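# Place glass graduated cylinder upright in cart's top tray

## Task

Take the graduated cylinder that sits on the shelved bench and leave it standing upright in the cart's top tray, with its base on the tray floor itself rather than on the base of another cylinder. Every other cylinder must also still be upright in the tray at the end. No cylinder may tip over or reach the room's floor. They are glass, so a drop of more than a few centimetres or a hard knock breaks them, and either one fails the task. The robot itself must not tip over or finish leaning. When done, release the cylinder and move the gripper away; anything that stays in place only because the robot holds it does not count.

## Robot and tools

ROBOT. A Hello Robot Stretch 4, about 1.6 m tall, with a single arm. It has an omni-wheel base (rim within 0.23 m of the base origin), a lift that rides up a mast, an arm that telescopes straight forward, a three-joint wrist (yaw, pitch, roll) and a two-finger gripper with bendable steel fingers. Objects may occasionally get nudged by something else in the scene.

FRAMES. Base frame: origin on the floor beneath the base centre, x ahead, y to the left, z up. hand_pose is reported in this frame and marks a point between the open fingertips; its printed position may be slightly off. With all wrist joints at 0 the hand axes line up with the base axes. The odometry frame is where the base frame was when the scene began. base_odometry counts wheel rotation only, so slip reads as motion; heading runs -3.142 to 3.142, left positive.

execute_actions. Argument actions is a list holding zero or one action. An empty list only returns state and images. An action contains base, joints, or both, optionally with pace and contact_limits; alternatively it is just {"end_of_arm": "enable_torque"}, which re-powers any wrist or gripper motor that switched off so it holds its current position. The motions in one action start at once and may finish at different moments.
- base: exactly one key, each a relative move from where the base last reported itself. translate_m: straight drive in metres, forward positive, -2 to 2. strafe_m: sideways in metres, left positive, -2 to 2. rotate_rad: turn in place in radians, counter-clockwise (left) positive, -3.2 to 3.2.
- joints: a dictionary of absolute targets by name, not offsets. lift_m 0 to 1.2 (m); arm_m 0 to 0.55 (m of extension); wrist_yaw_rad -1.134 to 4.276 (0 straight ahead, positive turns left, 3.14 is folded back, above 3.4 the arm may block it); wrist_pitch_rad -1.117 to 4.259 (0 level, 1.57 pointing down); wrist_roll_rad -1.117 to 4.259 (0 keeps fingers at equal height, positive turns clockwise as seen from behind); gripper_m -0.038 to 0.141 (fingertip gap in m; negative squeezes the tips together). Done tolerances: lift and arm ±0.004, yaw and roll ±0.02, pitch ±0.05, gripper ±0.004. Joint targets past their range are clipped and the result notes it; unknown keys or other bad values reject the entire call.
- pace: "slow", "default", "fast" or "max" (default if omitted). Base speed caps 0.1/0.3/0.4/0.6 m/s and turn caps 1/2/3/4 rad/s respectively, further reduced when the lift is above 0.2 (down to 0.3 m/s and 1 rad/s at 1.2).
- contact_limits: only arm_m, 0 (gentlest) to 0.75 (firmest), default 0.5; the arm halts when it pushes harder than this.
- cameras: list of head_camera, head_left_camera, head_right_camera, wrist_camera or all; omitted/null/["all"] gives all, [] gives none.
Joints or base left out of an action may still be driving toward an earlier target without any status saying so. If a result reports a stop, later calls in that same reply are skipped.

wait(seconds 0 to 10): lets the scene run without new commands, then returns state and images. zoom_image(camera, region [x0,y0,x1,y1] pixels, top-left origin, at most 504x504): a closer look at that camera's latest image. read_manual: licence texts only. finished_scene(scene): ends the current scene (give its number) after the last command is held; irreversible, and the result reports success and the next task. Replying with no tool call ends everything.

CAMERAS. head_camera sits atop the mast looking forward and down; turn the base to look elsewhere. head_left_camera and head_right_camera are fisheyes beside it, angled more steeply and showing the base and arm. wrist_camera looks along the fingers, tips near the bottom of the frame.

RESULT LINES. base_status and joint_status tell how each commanded motion ended: done (for the base, wheels turned the commanded amount even if slipping); off_target (stopped short, may still push); contact_stop_at_<key> (met resistance; that part goes slack, a slack lift may sag under load, slack wheels may roll); limit_stop_at_<name>; time_out; torque_fault (wrist/gripper motor maxed and went limp; send enable_torque). After these the old target is dropped. limit_stop_at_tilt means a lean above 6 degrees; lift, arm and wheels go slack until it eases. limit_stop_at_own_body means a joint was about to hit the robot, likely with pitch below -0.2 and roll below -0.4 or above 4; move away from the body. on_its_own lists what was not commanded this call; its "held at" is a target, not a position. lidar_m: 12 horizontal distances in m, sector 1 straight ahead then counter-clockwise (4 left, 7 behind, 10 right); "-" means nothing seen or closer than 0.25 m; glass and thin legs may be missed. wrist_depth_mm: 7x7 grid of median depths, 100 to 2000 mm, glass omitted. turned_by_wheels vs turned_by_imu differing by over ~0.1 rad hints at a collision or slip. base_tilt in degrees (forward, right positive, fixed bias up to ~1.5). motor_effort: percent of max, peak in brackets, noisy with fixed offsets; for wheel_0..2 positive turns the base right. A load in a level gripper pushes wrist_pitch effort away from 0.

GRIPPING. Command a gap smaller than the object; tighter draws it toward the wrist by up to a third of the shortfall. Readings and done do not prove a hold; a firm squeeze at gripper_m 0 or above shows in gripper effort. If tips stick on a surface, raise the lift. To unfold at the start, send lift_m 0.4 with wrist_yaw_rad 0.

CAUTIONS. Lower the cylinder gently so it is not dropped from height; avoid bumping it or its neighbours; use low arm contact limits near glass. Carrying over 1 kg with arm_m above 0.2 while driving or turning, especially fast, or pulling hard with a high gripper, can tip the robot. Finish with the gripper open and withdrawn.

Each tool is called after "Emit:" by a JSON object that holds its "name" and its "arguments".

## Session

Emit:
{"name": "execute_actions", "arguments": {"actions": []}}

Scene clock: 0.00 s.
base_odometry: x=+0.000 y=+0.000 heading=+0.000 (m, m, rad; odometry frame)
turned_by_wheels: +0.000 (rad since the last result)
turned_by_imu: +0.000 (rad since the last result)
base_tilt: forward=-0.3 right=+0.1 (deg)
lidar_m: 1.49 1.93 1.83 1.88 1.78 1.65 1.41 1.64 1.59 1.64 2.21 1.45
base_status: not commanded
joint_positions: lift_m=+0.133 arm_m=+0.002 wrist_yaw_rad=+3.188 wrist_pitch_rad=-0.004 wrist_roll_rad=+0.015 gripper_m=+0.057
joint_status: not commanded
motor_effort: lift_m=+18 arm_m=+0 wrist_yaw_rad=-1 wrist_pitch_rad=-8 wrist_roll_rad=-2 gripper_m=-2 wheel_0=+1 wheel_1=+0 wheel_2=+0 (%)
hand_pose: x=-0.1191 y=+0.0738 z=+0.3126 quat_wxyz=(-0.023, +0.002, +0.007, +1.000) (m; base frame)
wrist_depth_mm: - 141 - - 1756 1661 1499 / - 133 164 1983 1863 1618 1464 / - 115 138 1921 1863 1618 1464 / - 123 156 1921 1756 1576 1430 / 138 137 - 1863 1756 1618 1464 / 227 1661 1255 1499 218 1430 1336 / 224 1008 194 878 798 878 866
pictures: head_camera, head_left_camera, head_right_camera, wrist_camera
Images, in order (width x height): head_camera 420x560, head_left_camera 420x672, head_right_camera 420x672, wrist_camera 616x392.

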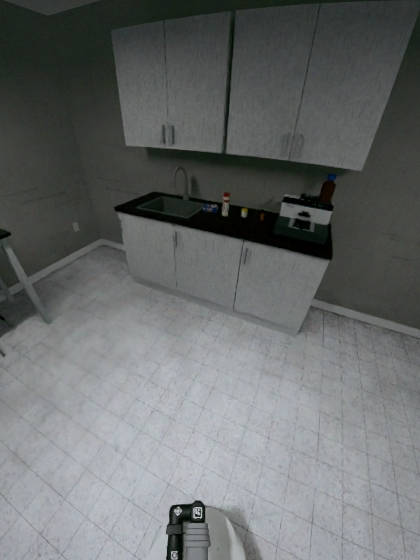

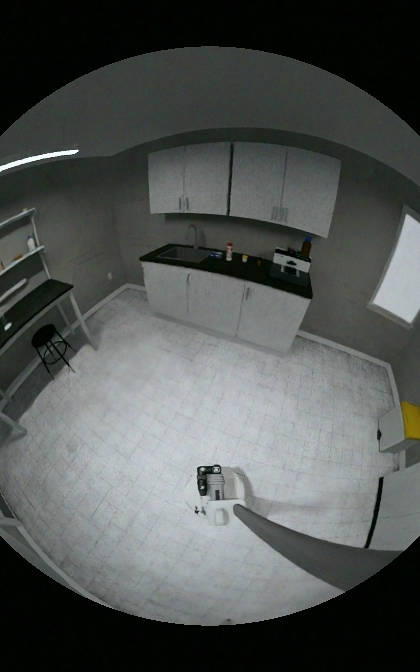

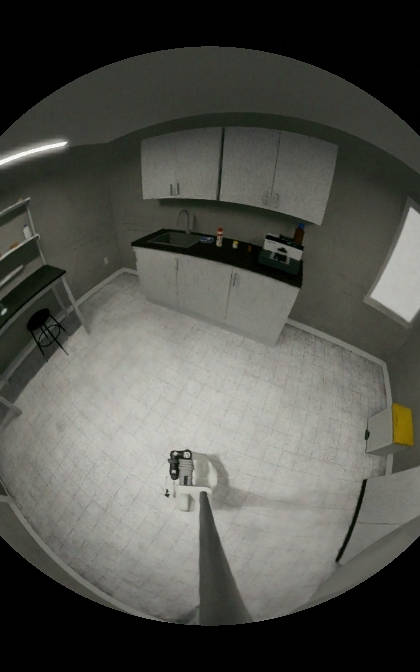

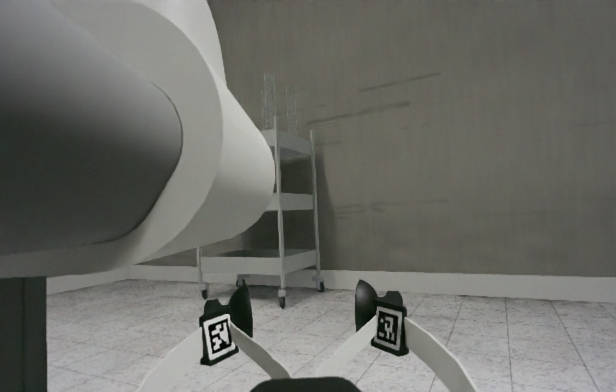

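Cart is behind. Bench to the left.

Emit:
{"name": "execute_actions", "arguments": {"actions": [{"base":{"rotate_rad":1.4},"joints":{"lift_m":0.5,"wrist_yaw_rad":0}}]}}

Emit:
{"name": "execute_actions", "arguments": {"actions": [{"base":{"rotate_rad":1.5}}], "cameras": ["head_camera","head_left_camera"]}}

Scene clock: 5.03 s.
base_odometry: x=+0.000 y=+0.000 heading=+1.399 (m, m, rad; odometry frame)
turned_by_wheels: +1.399 (rad since the last result)
turned_by_imu: +1.387 (rad since the last result)
base_tilt: forward=-0.4 right=+0.2 (deg)
lidar_m: 1.84 1.94 1.65 1.37 1.44 1.62 1.62 1.91 1.47 1.44 1.73 1.83
base_status: done
joint_positions: lift_m=+0.500 arm_m=+0.002 wrist_yaw_rad=+0.000 wrist_pitch_rad=-0.004 wrist_roll_rad=+0.015 gripper_m=+0.057
joint_status: all done
motor_effort: lift_m=+21(25) arm_m=+0(0) wrist_yaw_rad=-2(7) wrist_pitch_rad=-8(9) wrist_roll_rad=-1(2) gripper_m=-4(3) wheel_0=-5(11) wheel_1=-2(9) wheel_2=-3(11) (%)
hand_pose: x=+0.4617 y=-0.0873 z=+0.6791 quat_wxyz=(+1.000, +0.007, -0.002, +0.000) (m; base frame)
wrist_depth_mm: 1863 - - - - - - / 1863 - - - - - - / 1863 - - - - - - / 1921 - - - - - - / 1863 - - - - - - / 1863 - - - 219 - - / 1708 1921 194 1756 1576 1661 1756
pictures: head_camera, head_left_camera, head_right_camera, wrist_camera
Images, in order (width x height): head_camera 420x560, head_left_camera 420x672, head_right_camera 420x672, wrist_camera 616x392.

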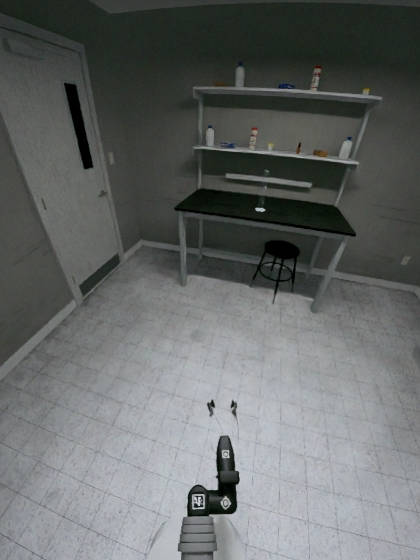

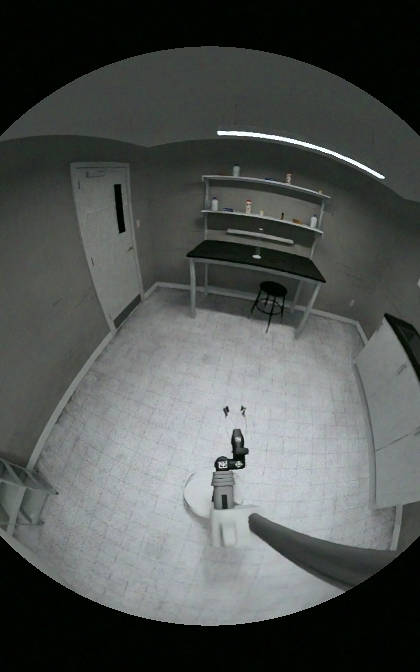

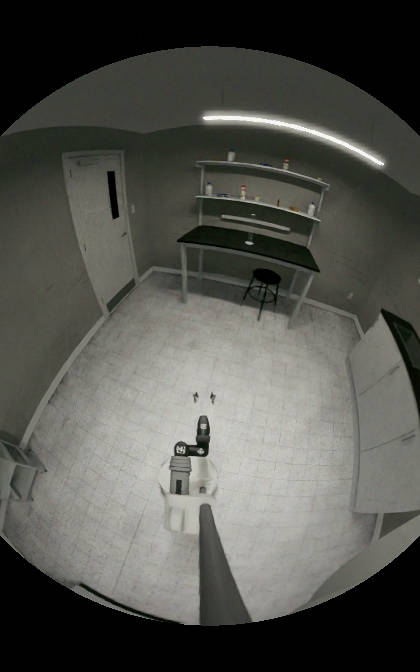

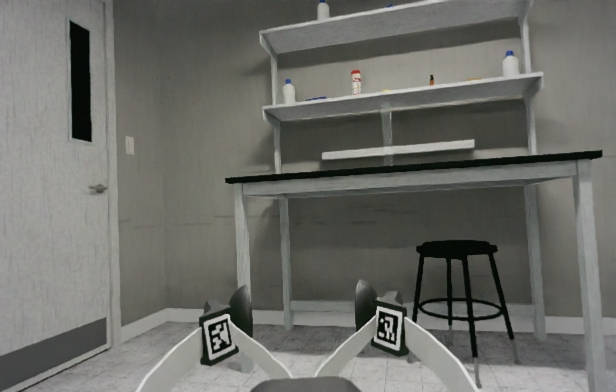

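Scene clock: 7.03 s.
base_odometry: x=+0.000 y=+0.000 heading=+2.898 (m, m, rad; odometry frame)
turned_by_wheels: +1.499 (rad since the last result)
turned_by_imu: +1.487 (rad since the last result)
base_tilt: forward=-0.4 right=+0.2 (deg)
lidar_m: 1.51 1.39 1.61 1.61 1.83 1.48 1.46 1.64 1.85 1.83 2.01 1.65
base_status: done
joint_positions: lift_m=+0.500 arm_m=+0.002 wrist_yaw_rad=+0.000 wrist_pitch_rad=-0.004 wrist_roll_rad=+0.015 gripper_m=+0.057
joint_status: not commanded
motor_effort: lift_m=+19(21) arm_m=+0(0) wrist_yaw_rad=-2(2) wrist_pitch_rad=-9(8) wrist_roll_rad=-2(1) gripper_m=-2(3) wheel_0=-5(10) wheel_1=-2(8) wheel_2=-2(12) (%)
hand_pose: x=+0.4617 y=-0.0874 z=+0.6793 quat_wxyz=(+1.000, +0.007, -0.002, +0.000) (m; base frame)
wrist_depth_mm: 1756 1708 1618 1499 1430 1366 1308 / 1661 1576 1576 1537 1397 1366 1281 / 1708 1661 1576 1464 1430 1366 1336 / 1708 1661 1499 1499 1430 1336 1308 / 1661 1618 1499 1537 1430 1366 1336 / 1255 1336 1499 1464 218 1366 1308 / 1708 1499 193 1464 1366 1308 1281
pictures: head_camera, head_left_camera
Images, in order (width x height): head_camera 420x560, head_left_camera 420x672.

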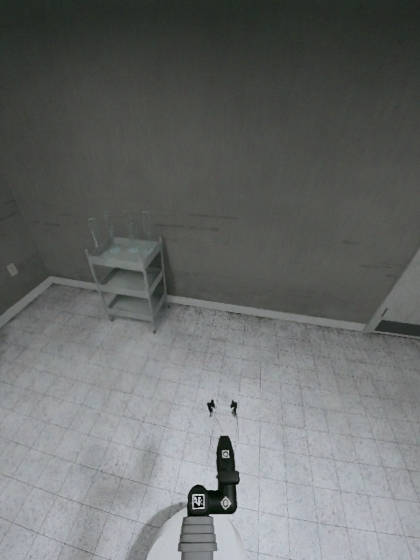

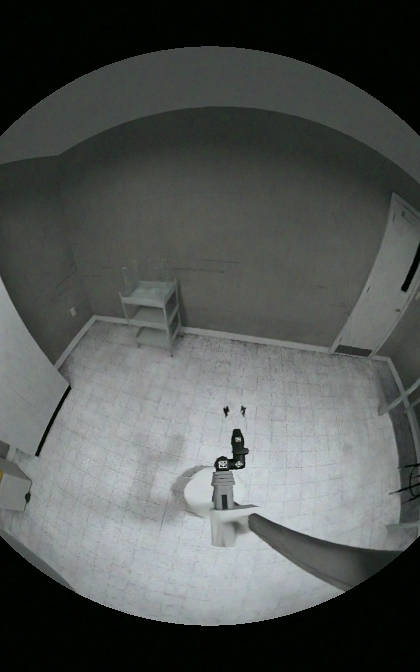

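Emit:
{"name": "execute_actions", "arguments": {"actions": [{"base":{"rotate_rad":-1.6},"joints":{"lift_m":0.85,"gripper_m":0.1}}], "cameras": ["head_camera","wrist_camera"]}}

Emit:
{"name": "execute_actions", "arguments": {"actions": [{"base":{"translate_m":0.6}}], "cameras": ["head_camera","wrist_camera"]}}

Scene clock: 15.33 s.
base_odometry: x=+0.000 y=+0.000 heading=+1.299 (m, m, rad; odometry frame)
turned_by_wheels: -1.599 (rad since the last result)
turned_by_imu: -1.587 (rad since the last result)
base_tilt: forward=-0.4 right=+0.1 (deg)
lidar_m: 1.83 2.05 1.66 1.64 1.41 1.65 1.62 1.81 1.48 1.46 1.62 1.85
base_status: done
joint_positions: lift_m=+0.850 arm_m=+0.002 wrist_yaw_rad=+0.000 wrist_pitch_rad=-0.004 wrist_roll_rad=+0.015 gripper_m=+0.100
joint_status: all done
motor_effort: lift_m=+21(21) arm_m=+0(0) wrist_yaw_rad=+0(2) wrist_pitch_rad=-10(10) wrist_roll_rad=-3(1) gripper_m=-1(3) wheel_0=+7(12) wheel_1=+3(12) wheel_2=+3(10) (%)
hand_pose: x=+0.4616 y=-0.0875 z=+1.0291 quat_wxyz=(+1.000, +0.007, -0.002, +0.000) (m; base frame)
wrist_depth_mm: - - - - - - - / - - - - - - - / - - - - - - - / - - - - - - - / - - - - - 1808 - / - - - - 221 - - / - - 1808 - - - -
pictures: head_camera, wrist_camera
Images, in order (width x height): head_camera 420x560, wrist_camera 616x392.

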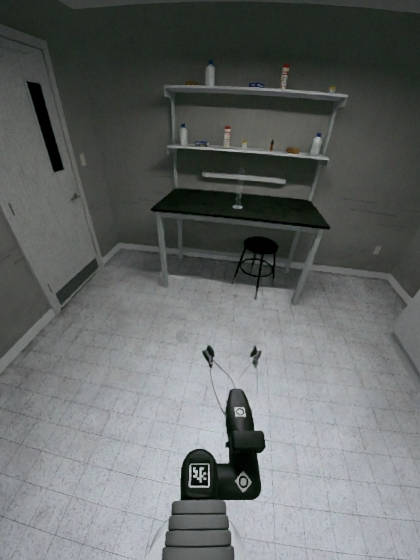

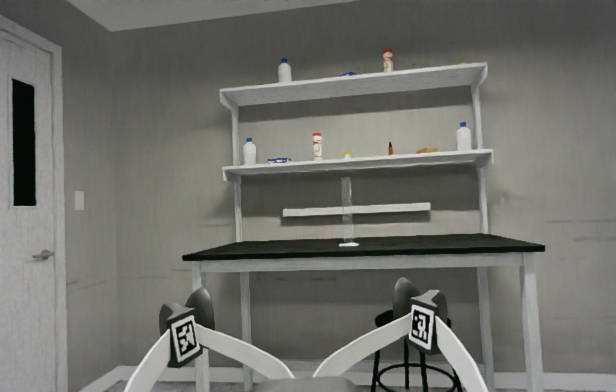

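Scene clock: 18.80 s.
base_odometry: x=+0.161 y=+0.578 heading=+1.300 (m, m, rad; odometry frame)
turned_by_wheels: +0.000 (rad since the last result)
turned_by_imu: +0.001 (rad since the last result)
base_tilt: forward=-0.4 right=+0.1 (deg)
lidar_m: 1.24 1.41 1.55 1.54 1.69 2.02 2.21 2.47 1.55 1.55 1.73 1.25
base_status: done
joint_positions: lift_m=+0.850 arm_m=+0.002 wrist_yaw_rad=+0.000 wrist_pitch_rad=-0.004 wrist_roll_rad=+0.015 gripper_m=+0.100
joint_status: not commanded
motor_effort: lift_m=+20(21) arm_m=+0(0) wrist_yaw_rad=-1(1) wrist_pitch_rad=-10(10) wrist_roll_rad=-3(1) gripper_m=+0(0) wheel_0=+6(10) wheel_1=+3(8) wheel_2=-3(13) (%)
hand_pose: x=+0.4617 y=-0.0874 z=+1.0292 quat_wxyz=(+1.000, +0.007, -0.002, +0.000) (m; base frame)
wrist_depth_mm: - - 1983 1661 1618 1661 1708 / - - 1983 1921 1863 1808 1708 / - - 1921 1863 1808 1808 1661 / - 1983 1983 1983 1863 1808 1618 / 1983 - 1863 1618 1537 1397 1308 / 1921 1983 1138 1863 221 1756 1661 / 1921 1921 1921 1808 1756 1182 1618
pictures: head_camera, wrist_camera
Images, in order (width x height): head_camera 420x560, wrist_camera 616x392.

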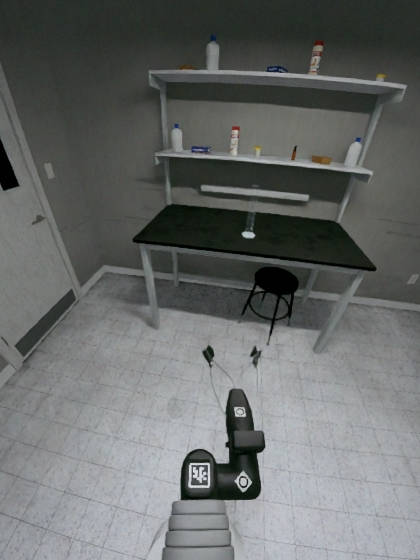

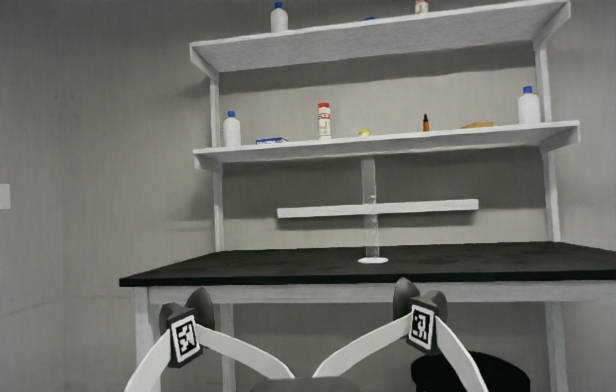

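Emit:
{"name": "execute_actions", "arguments": {"actions": [{"base":{"strafe_m":-0.15}}], "cameras": []}}

Emit:
{"name": "execute_actions", "arguments": {"actions": [{"base":{"translate_m":0.4}}], "cameras": ["head_camera","wrist_camera"]}}

Scene clock: 28.97 s.
base_odometry: x=+0.305 y=+0.538 heading=+1.300 (m, m, rad; odometry frame)
turned_by_wheels: +0.000 (rad since the last result)
turned_by_imu: -0.001 (rad since the last result)
base_tilt: forward=-0.4 right=+0.2 (deg)
lidar_m: 1.23 1.39 1.71 1.70 1.82 2.26 2.24 2.53 1.41 1.41 1.56 1.22
base_status: done
joint_positions: lift_m=+0.850 arm_m=+0.002 wrist_yaw_rad=+0.000 wrist_pitch_rad=-0.004 wrist_roll_rad=+0.015 gripper_m=+0.100
joint_status: not commanded
motor_effort: lift_m=+20(20) arm_m=+0(0) wrist_yaw_rad=-1(0) wrist_pitch_rad=-9(9) wrist_roll_rad=-2(2) gripper_m=+0(1) wheel_0=+5(11) wheel_1=-3(12) wheel_2=+0(4) (%)
hand_pose: x=+0.4616 y=-0.0874 z=+1.0292 quat_wxyz=(+1.000, +0.007, -0.002, +0.000) (m; base frame)
wrist_depth_mm: - - 1921 1756 1661 1576 1756 / - 1983 1983 1921 1808 1756 1661 / - - 1863 1863 1808 1661 1756 / - - 1983 1921 1808 1756 1708 / - - 1863 1661 1499 1397 1661 / - 1160 1060 1808 221 1537 1661 / - 1205 1808 1808 1205 1537 1661
pictures: none
No camera images: the call's "cameras" was empty. Leave "cameras" out to get every camera's image.

Scene clock: 31.77 s.
base_odometry: x=+0.412 y=+0.923 heading=+1.300 (m, m, rad; odometry frame)
turned_by_wheels: +0.001 (rad since the last result)
turned_by_imu: +0.001 (rad since the last result)
base_tilt: forward=-0.3 right=+0.2 (deg)
lidar_m: 0.81 0.92 1.63 1.64 1.82 2.18 2.64 1.84 1.49 1.46 1.06 0.83
base_status: done
joint_positions: lift_m=+0.850 arm_m=+0.002 wrist_yaw_rad=+0.000 wrist_pitch_rad=-0.004 wrist_roll_rad=+0.015 gripper_m=+0.100
joint_status: not commanded
motor_effort: lift_m=+20(20) arm_m=+0(0) wrist_yaw_rad=+0(0) wrist_pitch_rad=-11(10) wrist_roll_rad=-2(3) gripper_m=+1(2) wheel_0=+6(11) wheel_1=+4(8) wheel_2=-4(14) (%)
hand_pose: x=+0.4616 y=-0.0874 z=+1.0292 quat_wxyz=(+1.000, +0.007, -0.002, +0.000) (m; base frame)
wrist_depth_mm: 1661 1537 1464 1464 1430 1430 1308 / 1661 1537 1499 1464 1397 1336 1118 / 1618 1576 1397 1397 1397 1336 1308 / 1708 1537 1499 1464 1397 1336 1308 / 1618 1499 1499 1430 1366 1336 1255 / 778 741 634 683 222 621 603 / 1576 707 683 640 627 603 597
pictures: head_camera, wrist_camera
Images, in order (width x height): head_camera 420x560, wrist_camera 616x392.

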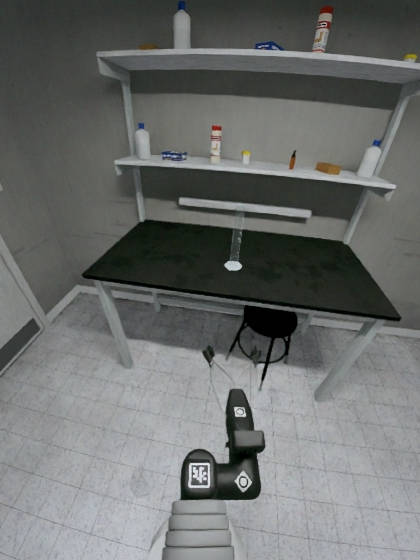

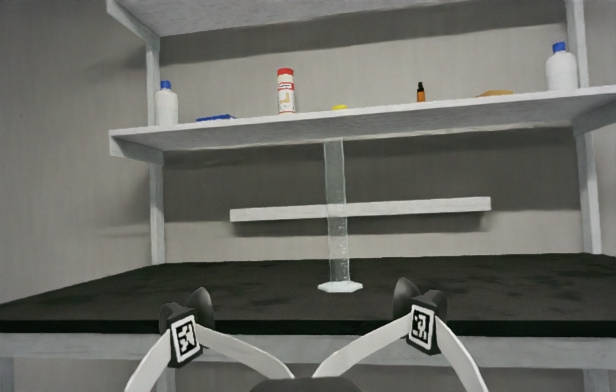

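Emit:
{"name": "execute_actions", "arguments": {"actions": [{"base":{"strafe_m":-0.04},"joints":{"lift_m":0.91,"arm_m":0.2}}], "cameras": ["head_camera","wrist_camera"]}}

Scene clock: 38.90 s.
base_odometry: x=+0.450 y=+0.912 heading=+1.301 (m, m, rad; odometry frame)
turned_by_wheels: +0.000 (rad since the last result)
turned_by_imu: -0.001 (rad since the last result)
base_tilt: forward=-0.4 right=+0.1 (deg)
lidar_m: 0.80 0.90 1.69 1.67 1.86 2.22 2.65 1.77 1.43 1.43 1.02 0.82
base_status: done
joint_positions: lift_m=+0.910 arm_m=+0.199 wrist_yaw_rad=+0.000 wrist_pitch_rad=-0.004 wrist_roll_rad=+0.015 gripper_m=+0.100
joint_status: all done
motor_effort: lift_m=+21(21) arm_m=+7(6) wrist_yaw_rad=-1(0) wrist_pitch_rad=-10(10) wrist_roll_rad=-2(3) gripper_m=-1(2) wheel_0=+5(15) wheel_1=-1(10) wheel_2=+0(3) (%)
hand_pose: x=+0.6582 y=-0.0874 z=+1.0892 quat_wxyz=(+1.000, +0.007, -0.002, +0.000) (m; base frame)
wrist_depth_mm: 1430 1255 1308 1255 1229 1160 1118 / 1430 1336 1281 1229 1205 1160 917 / 1397 1160 1255 1098 1160 1160 1118 / 1397 1336 1281 1281 1160 1138 1118 / 1397 1336 1255 1255 1160 1138 1118 / 1366 1025 854 904 222 831 820 / 627 569 517 530 521 512 544
pictures: head_camera, wrist_camera
Images, in order (width x height): head_camera 420x560, wrist_camera 616x392.

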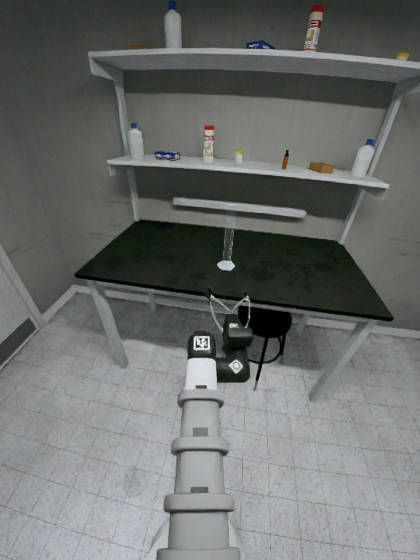

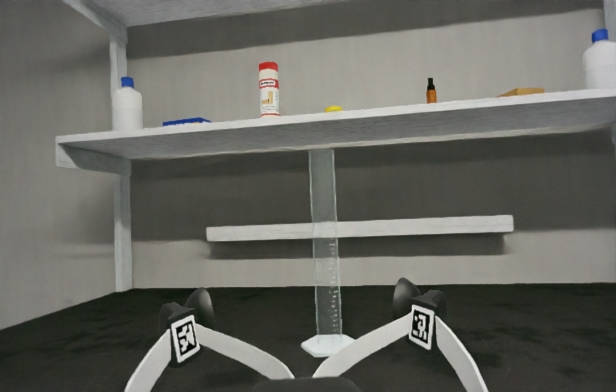

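Emit:
{"name": "execute_actions", "arguments": {"actions": [{"base":{"strafe_m":-0.02},"joints":{"arm_m":0.35,"gripper_m":0.12}}], "cameras": ["head_camera","wrist_camera"]}}

Scene clock: 45.77 s.
base_odometry: x=+0.469 y=+0.907 heading=+1.301 (m, m, rad; odometry frame)
turned_by_wheels: +0.000 (rad since the last result)
turned_by_imu: -0.001 (rad since the last result)
base_tilt: forward=-0.4 right=+0.1 (deg)
lidar_m: 0.81 0.92 1.70 1.68 1.88 2.25 2.64 1.78 1.40 1.41 1.01 0.81
base_status: done
joint_positions: lift_m=+0.910 arm_m=+0.349 wrist_yaw_rad=+0.000 wrist_pitch_rad=-0.004 wrist_roll_rad=+0.015 gripper_m=+0.120
joint_status: all done
motor_effort: lift_m=+21(21) arm_m=+7(8) wrist_yaw_rad=-1(1) wrist_pitch_rad=-9(8) wrist_roll_rad=-1(2) gripper_m=+1(3) wheel_0=+4(17) wheel_1=-1(11) wheel_2=+0(1) (%)
hand_pose: x=+0.8082 y=-0.0874 z=+1.0891 quat_wxyz=(+1.000, +0.007, -0.002, +0.000) (m; base frame)
wrist_depth_mm: 1281 1160 1138 1098 1078 1025 976 / 1255 1160 1138 1098 1025 820 768 / 946 991 1078 1060 1042 1008 976 / 1182 1138 1118 1060 1060 991 991 / 1205 1138 1118 1042 1042 991 976 / 1160 991 931 917 788 768 809 / 627 530 521 151 525 508 535
pictures: head_camera, wrist_camera
Images, in order (width x height): head_camera 420x560, wrist_camera 616x392.

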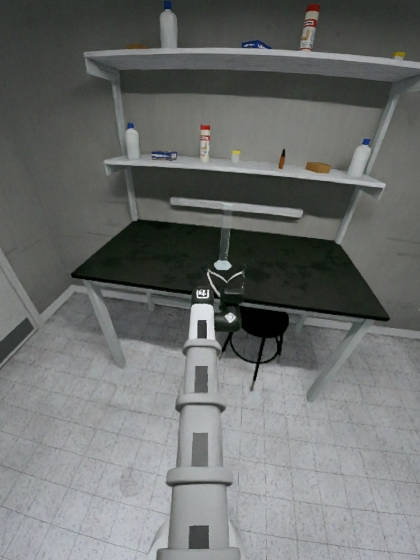

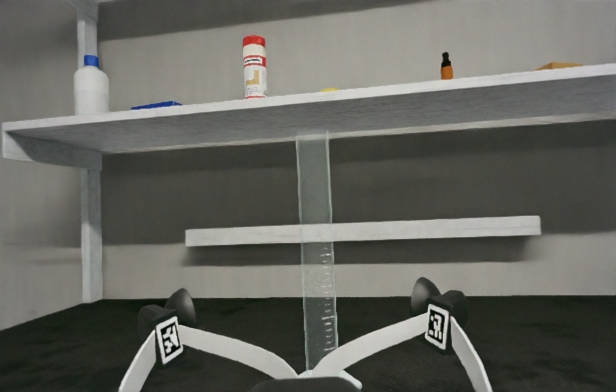

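Emit:
{"name": "execute_actions", "arguments": {"actions": [{"joints":{"arm_m":0.48},"pace":"slow"}], "cameras": ["head_camera","wrist_camera"]}}

Emit:
{"name": "zoom_image", "arguments": {"camera": "head_camera", "region": [160,180,300,320]}}

Scene clock: 54.37 s.
base_odometry: x=+0.469 y=+0.907 heading=+1.301 (m, m, rad; odometry frame)
turned_by_wheels: +0.000 (rad since the last result)
turned_by_imu: -0.001 (rad since the last result)
base_tilt: forward=-0.3 right=+0.1 (deg)
lidar_m: 0.81 0.91 1.68 1.68 1.87 2.26 2.63 1.75 1.40 1.41 1.00 0.81
base_status: not commanded
joint_positions: lift_m=+0.910 arm_m=+0.479 wrist_yaw_rad=+0.000 wrist_pitch_rad=-0.004 wrist_roll_rad=+0.015 gripper_m=+0.120
joint_status: all done
motor_effort: lift_m=+21(21) arm_m=+7(5) wrist_yaw_rad=+0(0) wrist_pitch_rad=-7(10) wrist_roll_rad=+0(1) gripper_m=+1(0) wheel_0=+5(5) wheel_1=-1(1) wheel_2=+0(0) (%)
hand_pose: x=+0.9382 y=-0.0874 z=+1.0891 quat_wxyz=(+1.000, +0.007, -0.002, +0.000) (m; base frame)
wrist_depth_mm: 1078 1025 1008 976 917 878 878 / 788 1025 732 683 640 661 683 / 878 1008 976 946 917 904 866 / 1078 1025 960 931 931 878 842 / 1078 991 946 946 891 866 842 / 1042 991 946 917 778 750 842 / 615 530 521 150 525 508 530
pictures: head_camera, wrist_camera
Images, in order (width x height): head_camera 420x560, wrist_camera 616x392.

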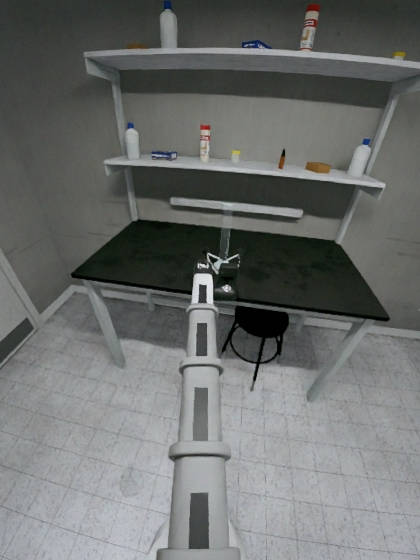

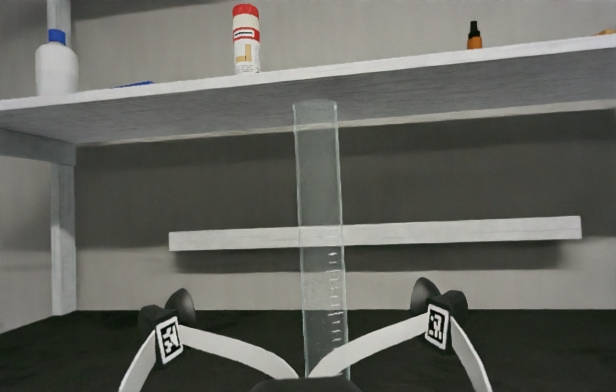

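Region (160, 180, 300, 320) of head_camera's 420x560 image, scaled by 3.600, with more detail than that image has.

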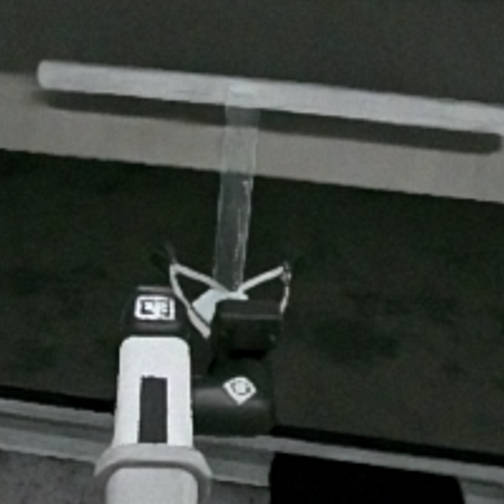

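Emit:
{"name": "execute_actions", "arguments": {"actions": [{"base":{"strafe_m":-0.012}}], "cameras": []}}

Emit:
{"name": "execute_actions", "arguments": {"actions": [{"base":{"translate_m":0.06},"joints":{"arm_m":0.54},"pace":"slow"}], "cameras": ["head_camera","wrist_camera"]}}

Emit:
{"name": "zoom_image", "arguments": {"camera": "head_camera", "region": [160,180,300,320]}}

Scene clock: 62.87 s.
base_odometry: x=+0.481 y=+0.904 heading=+1.301 (m, m, rad; odometry frame)
turned_by_wheels: +0.000 (rad since the last result)
turned_by_imu: +0.000 (rad since the last result)
base_tilt: forward=-0.4 right=+0.1 (deg)
lidar_m: 0.82 0.88 1.67 1.71 1.88 2.27 2.63 1.76 1.42 1.39 0.98 0.82
base_status: done
joint_positions: lift_m=+0.910 arm_m=+0.479 wrist_yaw_rad=+0.000 wrist_pitch_rad=-0.004 wrist_roll_rad=+0.015 gripper_m=+0.120
joint_status: not commanded
motor_effort: lift_m=+21(21) arm_m=+7(7) wrist_yaw_rad=+0(0) wrist_pitch_rad=-11(9) wrist_roll_rad=-2(2) gripper_m=+0(0) wheel_0=+6(13) wheel_1=-3(12) wheel_2=+0(0) (%)
hand_pose: x=+0.9382 y=-0.0874 z=+1.0891 quat_wxyz=(+1.000, +0.007, -0.002, +0.000) (m; base frame)
wrist_depth_mm: 1118 1025 1008 960 917 891 866 / 778 732 715 676 640 668 691 / 878 991 976 946 904 904 878 / 1042 1008 976 946 904 891 866 / 1042 1025 976 931 891 878 842 / 1025 991 946 931 798 759 842 / 627 530 512 151 525 508 535
pictures: none
No camera images: the call's "cameras" was empty. Leave "cameras" out to get every camera's image.

Scene clock: 64.70 s.
base_odometry: x=+0.496 y=+0.961 heading=+1.302 (m, m, rad; odometry frame)
turned_by_wheels: +0.001 (rad since the last result)
turned_by_imu: +0.000 (rad since the last result)
base_tilt: forward=-0.3 right=+0.1 (deg)
lidar_m: 0.73 0.84 1.69 1.70 1.89 2.26 2.70 1.75 1.41 1.39 0.94 0.75
base_status: done
joint_positions: lift_m=+0.910 arm_m=+0.539 wrist_yaw_rad=+0.000 wrist_pitch_rad=-0.004 wrist_roll_rad=+0.015 gripper_m=+0.120
joint_status: all done
motor_effort: lift_m=+21(21) arm_m=+7(8) wrist_yaw_rad=+0(0) wrist_pitch_rad=-9(10) wrist_roll_rad=-1(1) gripper_m=-1(0) wheel_0=+8(11) wheel_1=+5(7) wheel_2=-4(9) (%)
hand_pose: x=+0.9982 y=-0.0874 z=+1.0891 quat_wxyz=(+1.000, +0.007, -0.002, +0.000) (m; base frame)
wrist_depth_mm: 931 891 621 820 496 480 462 / 609 585 603 615 640 676 691 / 854 878 866 831 788 768 741 / 917 878 854 820 798 759 750 / 904 878 831 759 788 759 741 / 891 891 842 820 778 750 732 / 634 530 517 150 521 508 535
pictures: head_camera, wrist_camera
Images, in order (width x height): head_camera 420x560, wrist_camera 616x392.

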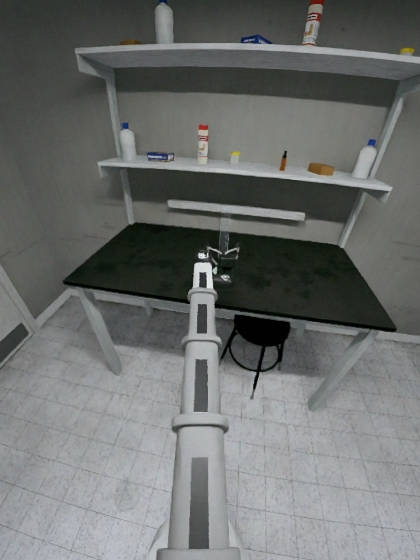

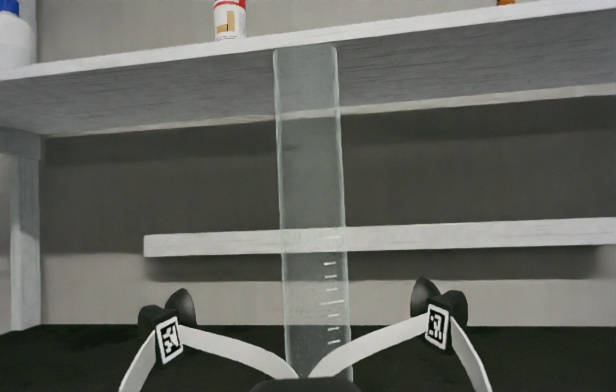

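Region (160, 180, 300, 320) of head_camera's 420x560 image, scaled by 3.600, with more detail than that image has.

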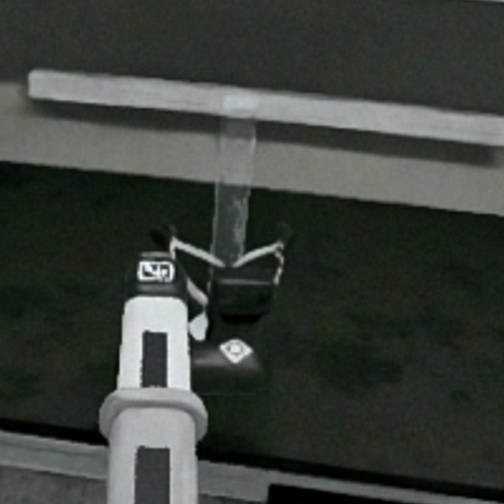

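Emit:
{"name": "execute_actions", "arguments": {"actions": [{"base":{"translate_m":0.03},"pace":"slow"}], "cameras": []}}

Emit:
{"name": "execute_actions", "arguments": {"actions": [{"joints":{"gripper_m":0.05},"pace":"slow"}], "cameras": ["head_camera","wrist_camera"]}}

Scene clock: 69.20 s.
base_odometry: x=+0.504 y=+0.990 heading=+1.302 (m, m, rad; odometry frame)
turned_by_wheels: +0.000 (rad since the last result)
turned_by_imu: +0.000 (rad since the last result)
base_tilt: forward=-0.4 right=+0.1 (deg)
lidar_m: 0.72 0.83 1.68 1.70 1.86 2.22 2.72 1.76 1.41 1.41 0.90 0.72
base_status: done
joint_positions: lift_m=+0.910 arm_m=+0.539 wrist_yaw_rad=+0.000 wrist_pitch_rad=-0.004 wrist_roll_rad=+0.015 gripper_m=+0.120
joint_status: not commanded
motor_effort: lift_m=+21(21) arm_m=+7(7) wrist_yaw_rad=-1(0) wrist_pitch_rad=-9(10) wrist_roll_rad=-1(3) gripper_m=+1(0) wheel_0=+8(11) wheel_1=+4(7) wheel_2=-6(10) (%)
hand_pose: x=+0.9982 y=-0.0874 z=+1.0891 quat_wxyz=(+1.000, +0.007, -0.002, +0.000) (m; base frame)
wrist_depth_mm: 891 842 574 492 466 449 462 / 564 585 603 627 640 668 723 / 831 866 820 798 759 750 715 / 891 854 820 788 759 732 707 / 878 854 831 741 699 723 707 / 842 842 809 778 768 723 723 / 621 525 517 151 521 508 535
pictures: none
No camera images: the call's "cameras" was empty. Leave "cameras" out to get every camera's image.

Scene clock: 72.27 s.
base_odometry: x=+0.504 y=+0.990 heading=+1.302 (m, m, rad; odometry frame)
turned_by_wheels: +0.000 (rad since the last result)
turned_by_imu: -0.001 (rad since the last result)
base_tilt: forward=-0.4 right=+0.2 (deg)
lidar_m: 0.71 0.82 1.69 1.69 1.86 2.24 2.74 1.77 1.41 1.43 0.89 0.73
base_status: not commanded
joint_positions: lift_m=+0.910 arm_m=+0.539 wrist_yaw_rad=+0.000 wrist_pitch_rad=-0.004 wrist_roll_rad=+0.015 gripper_m=+0.050
joint_status: all done
motor_effort: lift_m=+21(21) arm_m=+7(7) wrist_yaw_rad=-2(0) wrist_pitch_rad=-8(9) wrist_roll_rad=-2(3) gripper_m=-3(1) wheel_0=+7(8) wheel_1=+4(4) wheel_2=-6(6) (%)
hand_pose: x=+0.9982 y=-0.0874 z=+1.0891 quat_wxyz=(+1.000, +0.007, -0.002, +0.000) (m; base frame)
wrist_depth_mm: 866 842 574 488 466 452 459 / 574 585 603 627 634 661 715 / 854 854 831 788 759 741 723 / 891 854 820 788 768 732 715 / 878 854 809 741 691 723 699 / 842 854 809 788 223 723 715 / 627 615 193 535 488 535 535
pictures: head_camera, wrist_camera
Images, in order (width x height): head_camera 420x560, wrist_camera 616x392.

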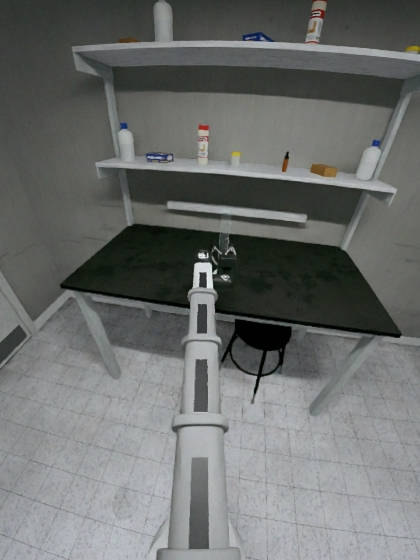

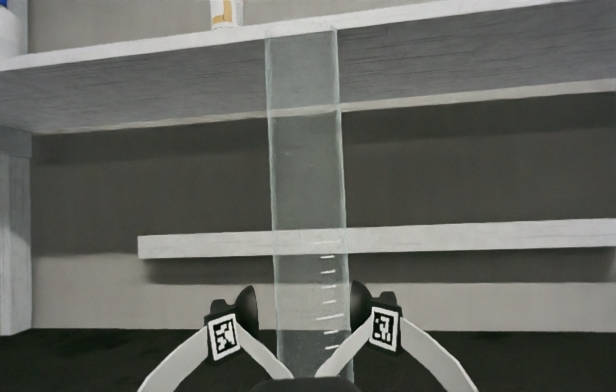

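Emit:
{"name": "execute_actions", "arguments": {"actions": [{"joints":{"gripper_m":0.01},"pace":"slow"}], "cameras": ["head_camera","wrist_camera"]}}

Emit:
{"name": "execute_actions", "arguments": {"actions": [{"joints":{"lift_m":0.94},"pace":"slow"}], "cameras": ["head_camera","wrist_camera"]}}

Scene clock: 79.13 s.
base_odometry: x=+0.504 y=+0.990 heading=+1.302 (m, m, rad; odometry frame)
turned_by_wheels: +0.000 (rad since the last result)
turned_by_imu: -0.001 (rad since the last result)
base_tilt: forward=-0.3 right=+0.2 (deg)
lidar_m: 0.73 0.80 1.67 1.68 1.88 2.28 2.72 1.77 1.42 1.41 0.91 0.72
base_status: not commanded
joint_positions: lift_m=+0.910 arm_m=+0.539 wrist_yaw_rad=+0.000 wrist_pitch_rad=-0.004 wrist_roll_rad=+0.015 gripper_m=+0.010
joint_status: all done
motor_effort: lift_m=+21(21) arm_m=+7(7) wrist_yaw_rad=+0(0) wrist_pitch_rad=-10(8) wrist_roll_rad=-2(2) gripper_m=-17(17) wheel_0=+8(8) wheel_1=+4(4) wheel_2=-6(6) (%)
hand_pose: x=+0.9982 y=-0.0874 z=+1.0891 quat_wxyz=(+1.000, +0.007, -0.002, +0.000) (m; base frame)
wrist_depth_mm: 891 854 574 484 469 452 462 / 574 585 603 627 640 668 707 / 842 866 809 798 778 750 715 / 866 866 831 798 759 741 715 / 866 842 809 732 750 723 707 / 866 842 809 778 750 741 715 / 627 569 185 569 484 504 530
pictures: head_camera, wrist_camera
Images, in order (width x height): head_camera 420x560, wrist_camera 616x392.

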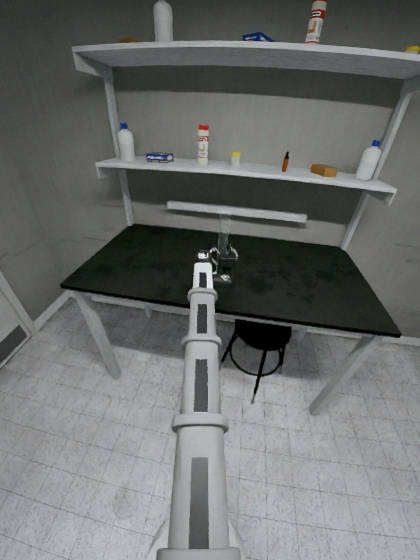

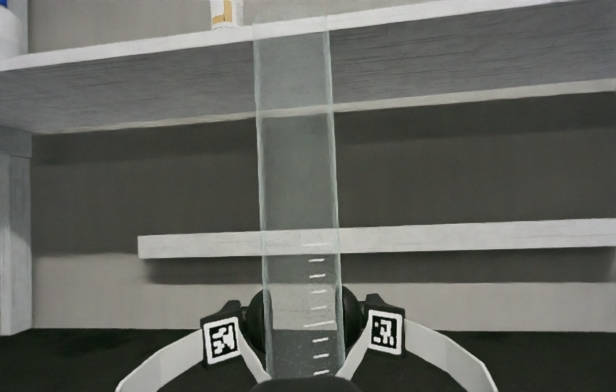

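Scene clock: 80.20 s.
base_odometry: x=+0.504 y=+0.990 heading=+1.302 (m, m, rad; odometry frame)
turned_by_wheels: +0.000 (rad since the last result)
turned_by_imu: +0.000 (rad since the last result)
base_tilt: forward=-0.4 right=+0.1 (deg)
lidar_m: 0.72 0.81 1.69 1.69 1.87 2.25 2.74 1.77 1.44 1.41 0.89 0.72
base_status: not commanded
joint_positions: lift_m=+0.940 arm_m=+0.539 wrist_yaw_rad=+0.000 wrist_pitch_rad=-0.002 wrist_roll_rad=+0.015 gripper_m=+0.010
joint_status: all done
motor_effort: lift_m=+22(22) arm_m=+7(7) wrist_yaw_rad=-1(1) wrist_pitch_rad=-15(16) wrist_roll_rad=-2(3) gripper_m=-15(16) wheel_0=+7(8) wheel_1=+4(4) wheel_2=-6(6) (%)
hand_pose: x=+0.9982 y=-0.0874 z=+1.1183 quat_wxyz=(+1.000, +0.007, -0.001, +0.000) (m; base frame)
wrist_depth_mm: 904 866 831 809 768 445 427 / 549 544 525 544 564 580 597 / 820 854 820 798 768 732 715 / 854 866 831 788 768 741 723 / 866 854 820 788 691 661 640 / 854 854 809 778 750 732 715 / 699 634 185 634 549 569 591
pictures: head_camera, wrist_camera
Images, in order (width x height): head_camera 420x560, wrist_camera 616x392.

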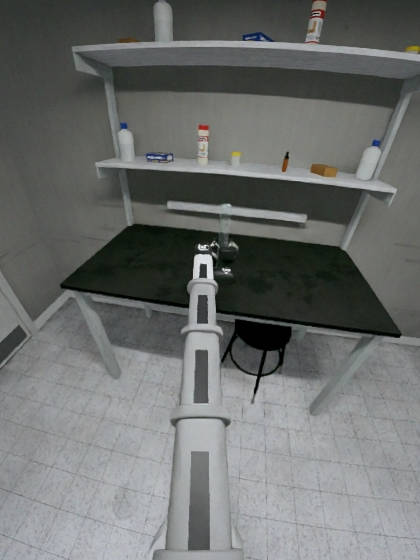

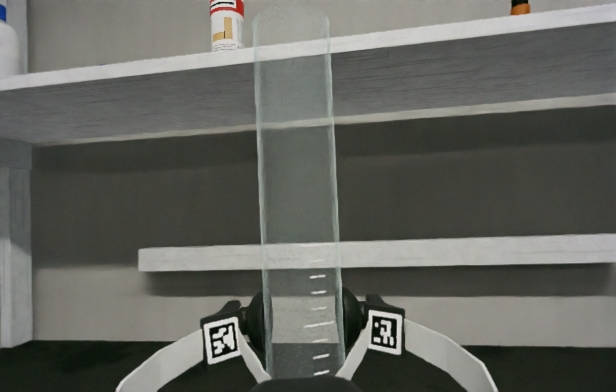

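Emit:
{"name": "execute_actions", "arguments": {"actions": [{"joints":{"lift_m":0.97},"pace":"slow"}], "cameras": []}}

Emit:
{"name": "execute_actions", "arguments": {"actions": [{"joints":{"arm_m":0.05},"base":{"translate_m":-0.3},"pace":"slow"}], "cameras": ["wrist_camera"]}}

Emit:
{"name": "execute_actions", "arguments": {"actions": [{"base":{"rotate_rad":2.2},"pace":"slow"}], "cameras": ["head_camera","head_left_camera","wrist_camera"]}}

Scene clock: 86.67 s.
base_odometry: x=+0.504 y=+0.990 heading=+1.302 (m, m, rad; odometry frame)
turned_by_wheels: +0.000 (rad since the last result)
turned_by_imu: -0.001 (rad since the last result)
base_tilt: forward=-0.4 right=+0.2 (deg)
lidar_m: 0.71 0.81 1.69 1.69 1.89 2.27 2.74 1.75 1.42 1.41 0.90 0.73
base_status: not commanded
joint_positions: lift_m=+0.970 arm_m=+0.539 wrist_yaw_rad=+0.000 wrist_pitch_rad=-0.001 wrist_roll_rad=+0.015 gripper_m=+0.010
joint_status: all done
motor_effort: lift_m=+22(21) arm_m=+7(7) wrist_yaw_rad=-1(0) wrist_pitch_rad=-17(14) wrist_roll_rad=-1(1) gripper_m=-15(16) wheel_0=+8(8) wheel_1=+4(4) wheel_2=-6(6) (%)
hand_pose: x=+0.9982 y=-0.0874 z=+1.1483 quat_wxyz=(+1.000, +0.007, -0.001, +0.000) (m; base frame)
wrist_depth_mm: 891 878 809 809 778 741 715 / 654 591 530 496 466 484 500 / 691 732 768 788 759 732 723 / 878 854 809 788 759 741 723 / 866 866 809 778 741 732 654 / 866 866 741 778 750 741 707 / 788 707 185 715 609 627 683
pictures: none
No camera images: the call's "cameras" was empty. Leave "cameras" out to get every camera's image.

Scene clock: 92.83 s.
base_odometry: x=+0.425 y=+0.701 heading=+1.302 (m, m, rad; odometry frame)
turned_by_wheels: -0.001 (rad since the last result)
turned_by_imu: -0.002 (rad since the last result)
base_tilt: forward=-0.4 right=+0.1 (deg)
lidar_m: 0.44 1.14 1.76 1.73 1.91 2.36 2.44 1.71 1.39 1.33 1.52 1.02
base_status: done
joint_positions: lift_m=+0.970 arm_m=+0.051 wrist_yaw_rad=+0.000 wrist_pitch_rad=-0.001 wrist_roll_rad=+0.015 gripper_m=+0.010
joint_status: all done
motor_effort: lift_m=+22(22) arm_m=-7(6) wrist_yaw_rad=-1(1) wrist_pitch_rad=-17(17) wrist_roll_rad=-2(1) gripper_m=-16(16) wheel_0=-8(10) wheel_1=-4(8) wheel_2=+5(10) (%)
hand_pose: x=+0.5106 y=-0.0874 z=+1.1483 quat_wxyz=(+1.000, +0.007, -0.001, +0.000) (m; base frame)
wrist_depth_mm: 1756 1756 1430 1464 1366 1336 1430 / 1808 1808 1661 1618 1537 1499 1430 / 1808 1808 1661 1576 1537 1499 1464 / 1863 1708 1661 1537 1537 1499 1464 / 1808 1708 1661 1661 1537 1537 1464 / 1808 1281 1078 1025 976 1060 1008 / 904 820 185 768 732 723 715
pictures: wrist_camera
Images, in order (width x height): wrist_camera 616x392.

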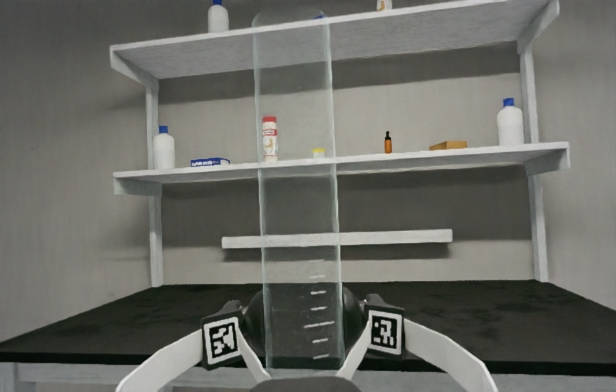

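Scene clock: 96.30 s.
base_odometry: x=+0.425 y=+0.701 heading=-2.783 (m, m, rad; odometry frame)
turned_by_wheels: +2.199 (rad since the last result)
turned_by_imu: +2.180 (rad since the last result)
base_tilt: forward=-0.4 right=+0.2 (deg)
lidar_m: 0.46 2.43 2.43 1.59 1.35 1.36 1.19 1.02 1.02 1.20 1.74 1.74
base_status: done
joint_positions: lift_m=+0.970 arm_m=+0.051 wrist_yaw_rad=+0.000 wrist_pitch_rad=-0.001 wrist_roll_rad=+0.015 gripper_m=+0.010
joint_status: not commanded
motor_effort: lift_m=+22(22) arm_m=-7(7) wrist_yaw_rad=-1(2) wrist_pitch_rad=-16(17) wrist_roll_rad=-1(2) gripper_m=-15(14) wheel_0=-6(11) wheel_1=-5(7) wheel_2=-6(9) (%)
hand_pose: x=+0.5106 y=-0.0873 z=+1.1483 quat_wxyz=(+1.000, +0.007, -0.001, +0.000) (m; base frame)
wrist_depth_mm: - - - - 1756 1464 1281 / - - - - 1756 1499 1229 / - - - - 1808 1464 1281 / - - - - 1708 1464 1255 / - - - - 1756 1499 1281 / - - - - 1661 1537 1255 / - - 185 1983 1661 1430 1281
pictures: head_camera, head_left_camera, wrist_camera
Images, in order (width x height): head_camera 420x560, head_left_camera 420x672, wrist_camera 616x392.

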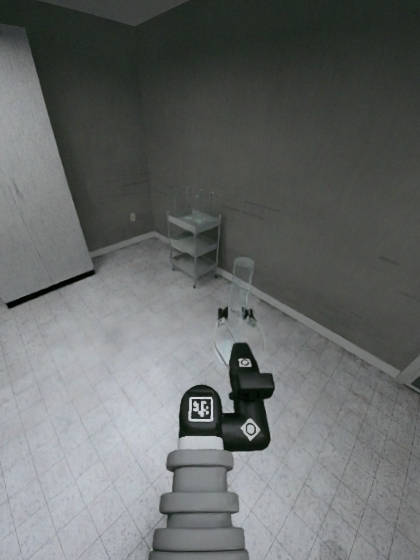

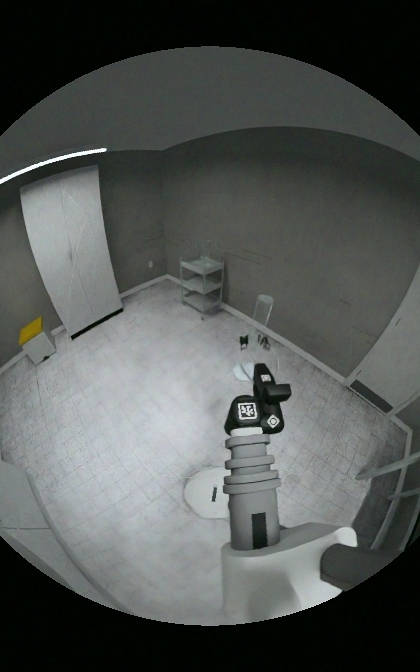

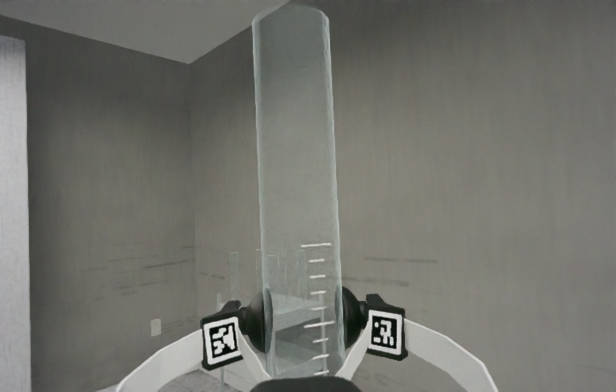

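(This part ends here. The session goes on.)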